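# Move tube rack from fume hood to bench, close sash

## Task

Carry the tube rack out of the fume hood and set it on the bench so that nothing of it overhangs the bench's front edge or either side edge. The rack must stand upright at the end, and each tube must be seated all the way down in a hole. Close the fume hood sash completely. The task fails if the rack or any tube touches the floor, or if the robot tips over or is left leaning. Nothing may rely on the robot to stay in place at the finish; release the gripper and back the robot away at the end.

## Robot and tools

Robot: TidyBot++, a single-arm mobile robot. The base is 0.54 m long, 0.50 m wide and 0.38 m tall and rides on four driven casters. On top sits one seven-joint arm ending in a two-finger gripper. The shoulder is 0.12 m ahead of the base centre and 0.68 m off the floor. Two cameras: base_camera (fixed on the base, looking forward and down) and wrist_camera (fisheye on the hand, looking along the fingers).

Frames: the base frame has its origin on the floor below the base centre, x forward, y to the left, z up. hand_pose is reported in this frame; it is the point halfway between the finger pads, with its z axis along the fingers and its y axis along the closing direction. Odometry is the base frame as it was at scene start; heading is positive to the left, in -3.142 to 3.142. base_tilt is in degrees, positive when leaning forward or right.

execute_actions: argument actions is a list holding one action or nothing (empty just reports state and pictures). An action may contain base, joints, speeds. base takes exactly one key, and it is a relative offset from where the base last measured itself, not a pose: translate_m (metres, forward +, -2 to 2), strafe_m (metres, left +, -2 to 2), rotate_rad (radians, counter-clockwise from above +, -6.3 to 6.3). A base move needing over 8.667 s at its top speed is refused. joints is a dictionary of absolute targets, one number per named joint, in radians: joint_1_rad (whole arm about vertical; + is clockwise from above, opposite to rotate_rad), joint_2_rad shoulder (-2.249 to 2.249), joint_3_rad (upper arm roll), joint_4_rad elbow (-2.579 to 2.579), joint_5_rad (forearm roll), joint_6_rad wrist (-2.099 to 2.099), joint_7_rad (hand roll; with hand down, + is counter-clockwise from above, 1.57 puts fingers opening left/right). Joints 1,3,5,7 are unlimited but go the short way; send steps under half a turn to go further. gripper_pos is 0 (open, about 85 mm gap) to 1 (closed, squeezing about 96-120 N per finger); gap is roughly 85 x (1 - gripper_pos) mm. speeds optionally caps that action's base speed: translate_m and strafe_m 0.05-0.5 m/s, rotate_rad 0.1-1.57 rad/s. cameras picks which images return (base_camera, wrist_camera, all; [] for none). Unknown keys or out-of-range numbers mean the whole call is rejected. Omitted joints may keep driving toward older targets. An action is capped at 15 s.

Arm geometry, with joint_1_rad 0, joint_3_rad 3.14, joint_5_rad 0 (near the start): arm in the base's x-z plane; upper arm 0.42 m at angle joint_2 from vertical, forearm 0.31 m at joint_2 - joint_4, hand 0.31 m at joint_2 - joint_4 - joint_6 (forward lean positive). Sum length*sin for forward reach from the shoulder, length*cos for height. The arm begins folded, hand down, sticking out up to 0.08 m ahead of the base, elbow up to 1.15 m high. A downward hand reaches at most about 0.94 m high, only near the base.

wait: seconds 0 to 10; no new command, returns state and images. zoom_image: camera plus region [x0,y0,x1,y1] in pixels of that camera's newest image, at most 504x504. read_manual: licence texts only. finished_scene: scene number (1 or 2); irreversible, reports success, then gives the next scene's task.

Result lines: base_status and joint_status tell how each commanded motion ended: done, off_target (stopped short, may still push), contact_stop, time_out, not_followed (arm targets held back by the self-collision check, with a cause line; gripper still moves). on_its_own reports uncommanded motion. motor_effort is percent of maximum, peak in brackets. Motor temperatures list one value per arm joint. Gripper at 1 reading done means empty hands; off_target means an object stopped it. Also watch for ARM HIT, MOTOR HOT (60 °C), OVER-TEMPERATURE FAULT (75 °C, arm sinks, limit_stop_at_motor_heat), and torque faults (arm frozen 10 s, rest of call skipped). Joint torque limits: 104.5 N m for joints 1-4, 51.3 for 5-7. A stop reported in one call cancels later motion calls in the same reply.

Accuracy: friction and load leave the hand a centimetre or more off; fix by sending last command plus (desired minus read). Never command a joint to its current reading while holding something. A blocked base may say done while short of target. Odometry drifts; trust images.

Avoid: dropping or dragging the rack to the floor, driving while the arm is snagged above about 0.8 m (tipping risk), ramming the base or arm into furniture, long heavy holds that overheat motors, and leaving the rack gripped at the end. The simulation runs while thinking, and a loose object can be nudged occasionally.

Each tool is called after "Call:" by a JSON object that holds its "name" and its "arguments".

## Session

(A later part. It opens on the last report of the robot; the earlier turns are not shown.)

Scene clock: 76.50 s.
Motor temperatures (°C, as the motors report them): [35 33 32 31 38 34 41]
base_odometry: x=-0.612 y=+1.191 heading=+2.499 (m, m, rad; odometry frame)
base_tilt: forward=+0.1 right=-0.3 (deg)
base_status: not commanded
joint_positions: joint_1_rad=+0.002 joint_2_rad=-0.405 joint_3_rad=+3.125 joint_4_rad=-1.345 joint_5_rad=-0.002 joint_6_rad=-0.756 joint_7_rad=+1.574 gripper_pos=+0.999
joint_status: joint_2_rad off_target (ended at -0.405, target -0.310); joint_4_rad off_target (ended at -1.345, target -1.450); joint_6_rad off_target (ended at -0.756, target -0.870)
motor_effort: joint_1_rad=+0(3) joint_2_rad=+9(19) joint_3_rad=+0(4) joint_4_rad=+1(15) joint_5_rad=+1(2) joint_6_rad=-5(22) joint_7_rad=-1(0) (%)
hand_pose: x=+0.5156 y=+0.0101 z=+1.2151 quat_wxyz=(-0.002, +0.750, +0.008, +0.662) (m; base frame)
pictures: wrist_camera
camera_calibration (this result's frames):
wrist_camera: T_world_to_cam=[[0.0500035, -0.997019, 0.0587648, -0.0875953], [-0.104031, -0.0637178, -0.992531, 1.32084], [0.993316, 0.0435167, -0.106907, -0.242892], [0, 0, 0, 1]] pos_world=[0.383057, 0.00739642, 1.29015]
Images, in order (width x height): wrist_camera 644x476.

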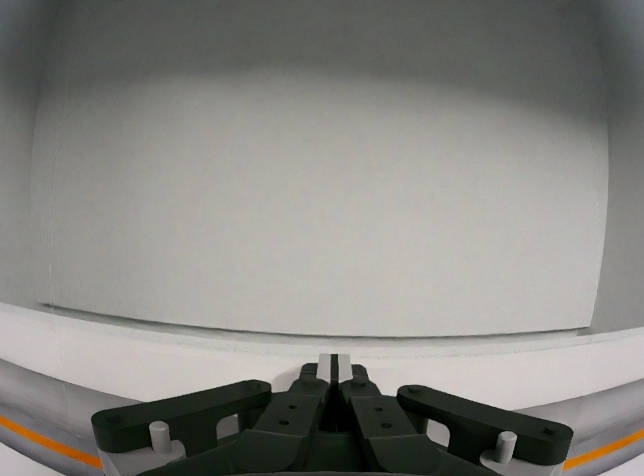

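Call:
{"name": "execute_actions", "arguments": {"actions": [{"joints":{"joint_2_rad":-0.41,"joint_4_rad":-1.8,"joint_6_rad":-0.6}}], "cameras": []}}

Call:
{"name": "execute_actions", "arguments": {"actions": [{"joints":{"joint_2_rad":-0.47,"joint_4_rad":-2.1,"joint_6_rad":-0.36}}], "cameras": []}}

Call:
{"name": "execute_actions", "arguments": {"actions": [{"joints":{"joint_2_rad":-0.47,"joint_4_rad":-2.29,"joint_6_rad":-0.22}}], "cameras": []}}

Call:
{"name": "execute_actions", "arguments": {"actions": [{"joints":{"joint_2_rad":-0.44,"joint_4_rad":-2.44,"joint_6_rad":-0.22}}], "cameras": []}}

Call:
{"name": "execute_actions", "arguments": {"actions": [{"joints":{"joint_2_rad":-0.53,"joint_4_rad":-2.27,"joint_6_rad":-0.08}}], "cameras": []}}

Call:
{"name": "execute_actions", "arguments": {"actions": [{"base":{"translate_m":-0.4},"joints":{"joint_2_rad":-0.58,"joint_4_rad":-2.17,"joint_6_rad":0.0}}], "cameras": ["wrist_camera"]}}

Scene clock: 81.23 s.
Motor temperatures (°C, as the motors report them): [35 33 32 31 38 34 41]
base_odometry: x=-0.612 y=+1.191 heading=+2.499 (m, m, rad; odometry frame)
base_tilt: forward=+0.1 right=-0.3 (deg)
base_status: not commanded
joint_positions: joint_1_rad=+0.002 joint_2_rad=-0.501 joint_3_rad=+3.126 joint_4_rad=-1.676 joint_5_rad=-0.002 joint_6_rad=-0.482 joint_7_rad=+1.574 gripper_pos=+0.999
joint_status: joint_2_rad off_target (ended at -0.501, target -0.410); joint_4_rad off_target (ended at -1.676, target -1.800); joint_6_rad off_target (ended at -0.482, target -0.600)
motor_effort: joint_1_rad=+1(2) joint_2_rad=+17(21) joint_3_rad=+1(4) joint_4_rad=-1(13) joint_5_rad=+1(1) joint_6_rad=-6(18) joint_7_rad=+0(0) (%)
hand_pose: x=+0.5167 y=+0.0098 z=+1.1451 quat_wxyz=(-0.001, +0.737, +0.007, +0.676) (m; base frame)
pictures: none
No camera images: the call's "cameras" was empty. Leave "cameras" out to get every camera's image.

Scene clock: 83.43 s.
Motor temperatures (°C, as the motors report them): [35 33 32 31 38 34 41]
base_odometry: x=-0.612 y=+1.191 heading=+2.499 (m, m, rad; odometry frame)
base_tilt: forward=+0.1 right=-0.3 (deg)
base_status: not commanded
joint_positions: joint_1_rad=+0.002 joint_2_rad=-0.559 joint_3_rad=+3.125 joint_4_rad=-1.983 joint_5_rad=-0.004 joint_6_rad=-0.239 joint_7_rad=+1.574 gripper_pos=+0.999
joint_status: joint_2_rad off_target (ended at -0.559, target -0.470); joint_4_rad off_target (ended at -1.983, target -2.100); joint_6_rad off_target (ended at -0.239, target -0.360)
motor_effort: joint_1_rad=+3(3) joint_2_rad=+10(20) joint_3_rad=+3(3) joint_4_rad=+1(14) joint_5_rad=+1(1) joint_6_rad=-6(20) joint_7_rad=-1(0) (%)
hand_pose: x=+0.5165 y=+0.0095 z=+1.0556 quat_wxyz=(-0.001, +0.739, +0.007, +0.674) (m; base frame)
pictures: none
No camera images: the call's "cameras" was empty. Leave "cameras" out to get every camera's image.

Scene clock: 85.17 s.
Motor temperatures (°C, as the motors report them): [35 33 32 31 38 34 41]
base_odometry: x=-0.612 y=+1.191 heading=+2.499 (m, m, rad; odometry frame)
base_tilt: forward=+0.1 right=-0.3 (deg)
base_status: not commanded
joint_positions: joint_1_rad=+0.002 joint_2_rad=-0.568 joint_3_rad=+3.124 joint_4_rad=-2.145 joint_5_rad=-0.004 joint_6_rad=-0.070 joint_7_rad=+1.574 gripper_pos=+0.999
joint_status: joint_2_rad off_target (ended at -0.568, target -0.470); joint_4_rad off_target (ended at -2.145, target -2.290); joint_6_rad off_target (ended at -0.070, target -0.220)
motor_effort: joint_1_rad=+3(3) joint_2_rad=+15(21) joint_3_rad=+4(4) joint_4_rad=-8(13) joint_5_rad=+1(1) joint_6_rad=-14(17) joint_7_rad=+0(0) (%)
hand_pose: x=+0.5173 y=+0.0093 z=+1.0106 quat_wxyz=(-0.001, +0.734, +0.007, +0.680) (m; base frame)
pictures: none
No camera images: the call's "cameras" was empty. Leave "cameras" out to get every camera's image.

Scene clock: 86.23 s.
Motor temperatures (°C, as the motors report them): [35 33 32 31 38 34 41]
base_odometry: x=-0.612 y=+1.191 heading=+2.499 (m, m, rad; odometry frame)
base_tilt: forward=+0.2 right=-0.3 (deg)
base_status: not commanded
joint_positions: joint_1_rad=+0.002 joint_2_rad=-0.569 joint_3_rad=+3.124 joint_4_rad=-2.180 joint_5_rad=-0.004 joint_6_rad=-0.003 joint_7_rad=+1.574 gripper_pos=+0.999
joint_status: joint_2_rad off_target (ended at -0.569, target -0.440); joint_4_rad off_target (ended at -2.180, target -2.440); joint_6_rad off_target (ended at -0.003, target -0.220)
motor_effort: joint_1_rad=+2(3) joint_2_rad=+26(25) joint_3_rad=+3(3) joint_4_rad=-24(24) joint_5_rad=+1(1) joint_6_rad=-26(26) joint_7_rad=+0(1) (%)
hand_pose: x=+0.5172 y=+0.0092 z=+1.0100 quat_wxyz=(-0.001, +0.722, +0.007, +0.692) (m; base frame)
pictures: none
No camera images: the call's "cameras" was empty. Leave "cameras" out to get every camera's image.

Scene clock: 87.33 s.
Motor temperatures (°C, as the motors report them): [35 33 32 31 38 34 41]
base_odometry: x=-0.612 y=+1.191 heading=+2.499 (m, m, rad; odometry frame)
base_tilt: forward=+0.2 right=-0.3 (deg)
base_status: not commanded
joint_positions: joint_1_rad=+0.002 joint_2_rad=-0.570 joint_3_rad=+3.124 joint_4_rad=-2.180 joint_5_rad=-0.004 joint_6_rad=+0.001 joint_7_rad=+1.574 gripper_pos=+0.999
joint_status: joint_2_rad off_target (ended at -0.570, target -0.530); joint_4_rad off_target (ended at -2.180, target -2.270); joint_6_rad off_target (ended at +0.001, target -0.080)
motor_effort: joint_1_rad=+3(3) joint_2_rad=+9(25) joint_3_rad=+3(3) joint_4_rad=+2(24) joint_5_rad=+1(1) joint_6_rad=-5(27) joint_7_rad=+0(0) (%)
hand_pose: x=+0.5168 y=+0.0092 z=+1.0117 quat_wxyz=(-0.001, +0.720, +0.007, +0.693) (m; base frame)
pictures: none
No camera images: the call's "cameras" was empty. Leave "cameras" out to get every camera's image.

Scene clock: 89.60 s.
Motor temperatures (°C, as the motors report them): [35 33 32 31 38 34 41]
base_odometry: x=-0.292 y=+0.951 heading=+2.499 (m, m, rad; odometry frame)
base_tilt: forward=+0.2 right=-0.2 (deg)
base_status: done
joint_positions: joint_1_rad=+0.002 joint_2_rad=-0.575 joint_3_rad=+3.124 joint_4_rad=-2.181 joint_5_rad=-0.004 joint_6_rad=+0.002 joint_7_rad=+1.574 gripper_pos=+0.999
joint_status: all done
motor_effort: joint_1_rad=+0(2) joint_2_rad=-2(12) joint_3_rad=+0(3) joint_4_rad=+20(21) joint_5_rad=+0(1) joint_6_rad=+9(9) joint_7_rad=-1(1) (%)
hand_pose: x=+0.5152 y=+0.0092 z=+1.0135 quat_wxyz=(-0.001, +0.719, +0.007, +0.695) (m; base frame)
pictures: wrist_camera
camera_calibration (this result's frames):
wrist_camera: T_world_to_cam=[[0.0430415, -0.997112, 0.0625749, -0.0769246], [-0.0125692, -0.0631684, -0.997924, 1.07897], [0.998994, 0.0421656, -0.0152518, -0.359897], [0, 0, 0, 1]] pos_world=[0.376408, 0.0066299, 1.07606]
Images, in order (width x height): wrist_camera 644x476.

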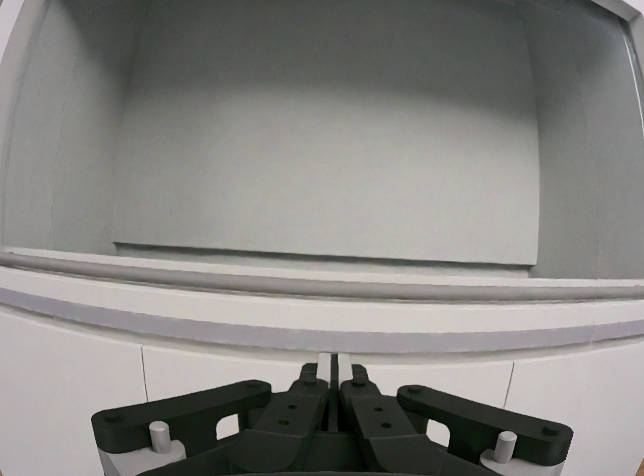

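Call:
{"name": "finished_scene", "arguments": {"scene": 2}}

The scene is finished: the task was done.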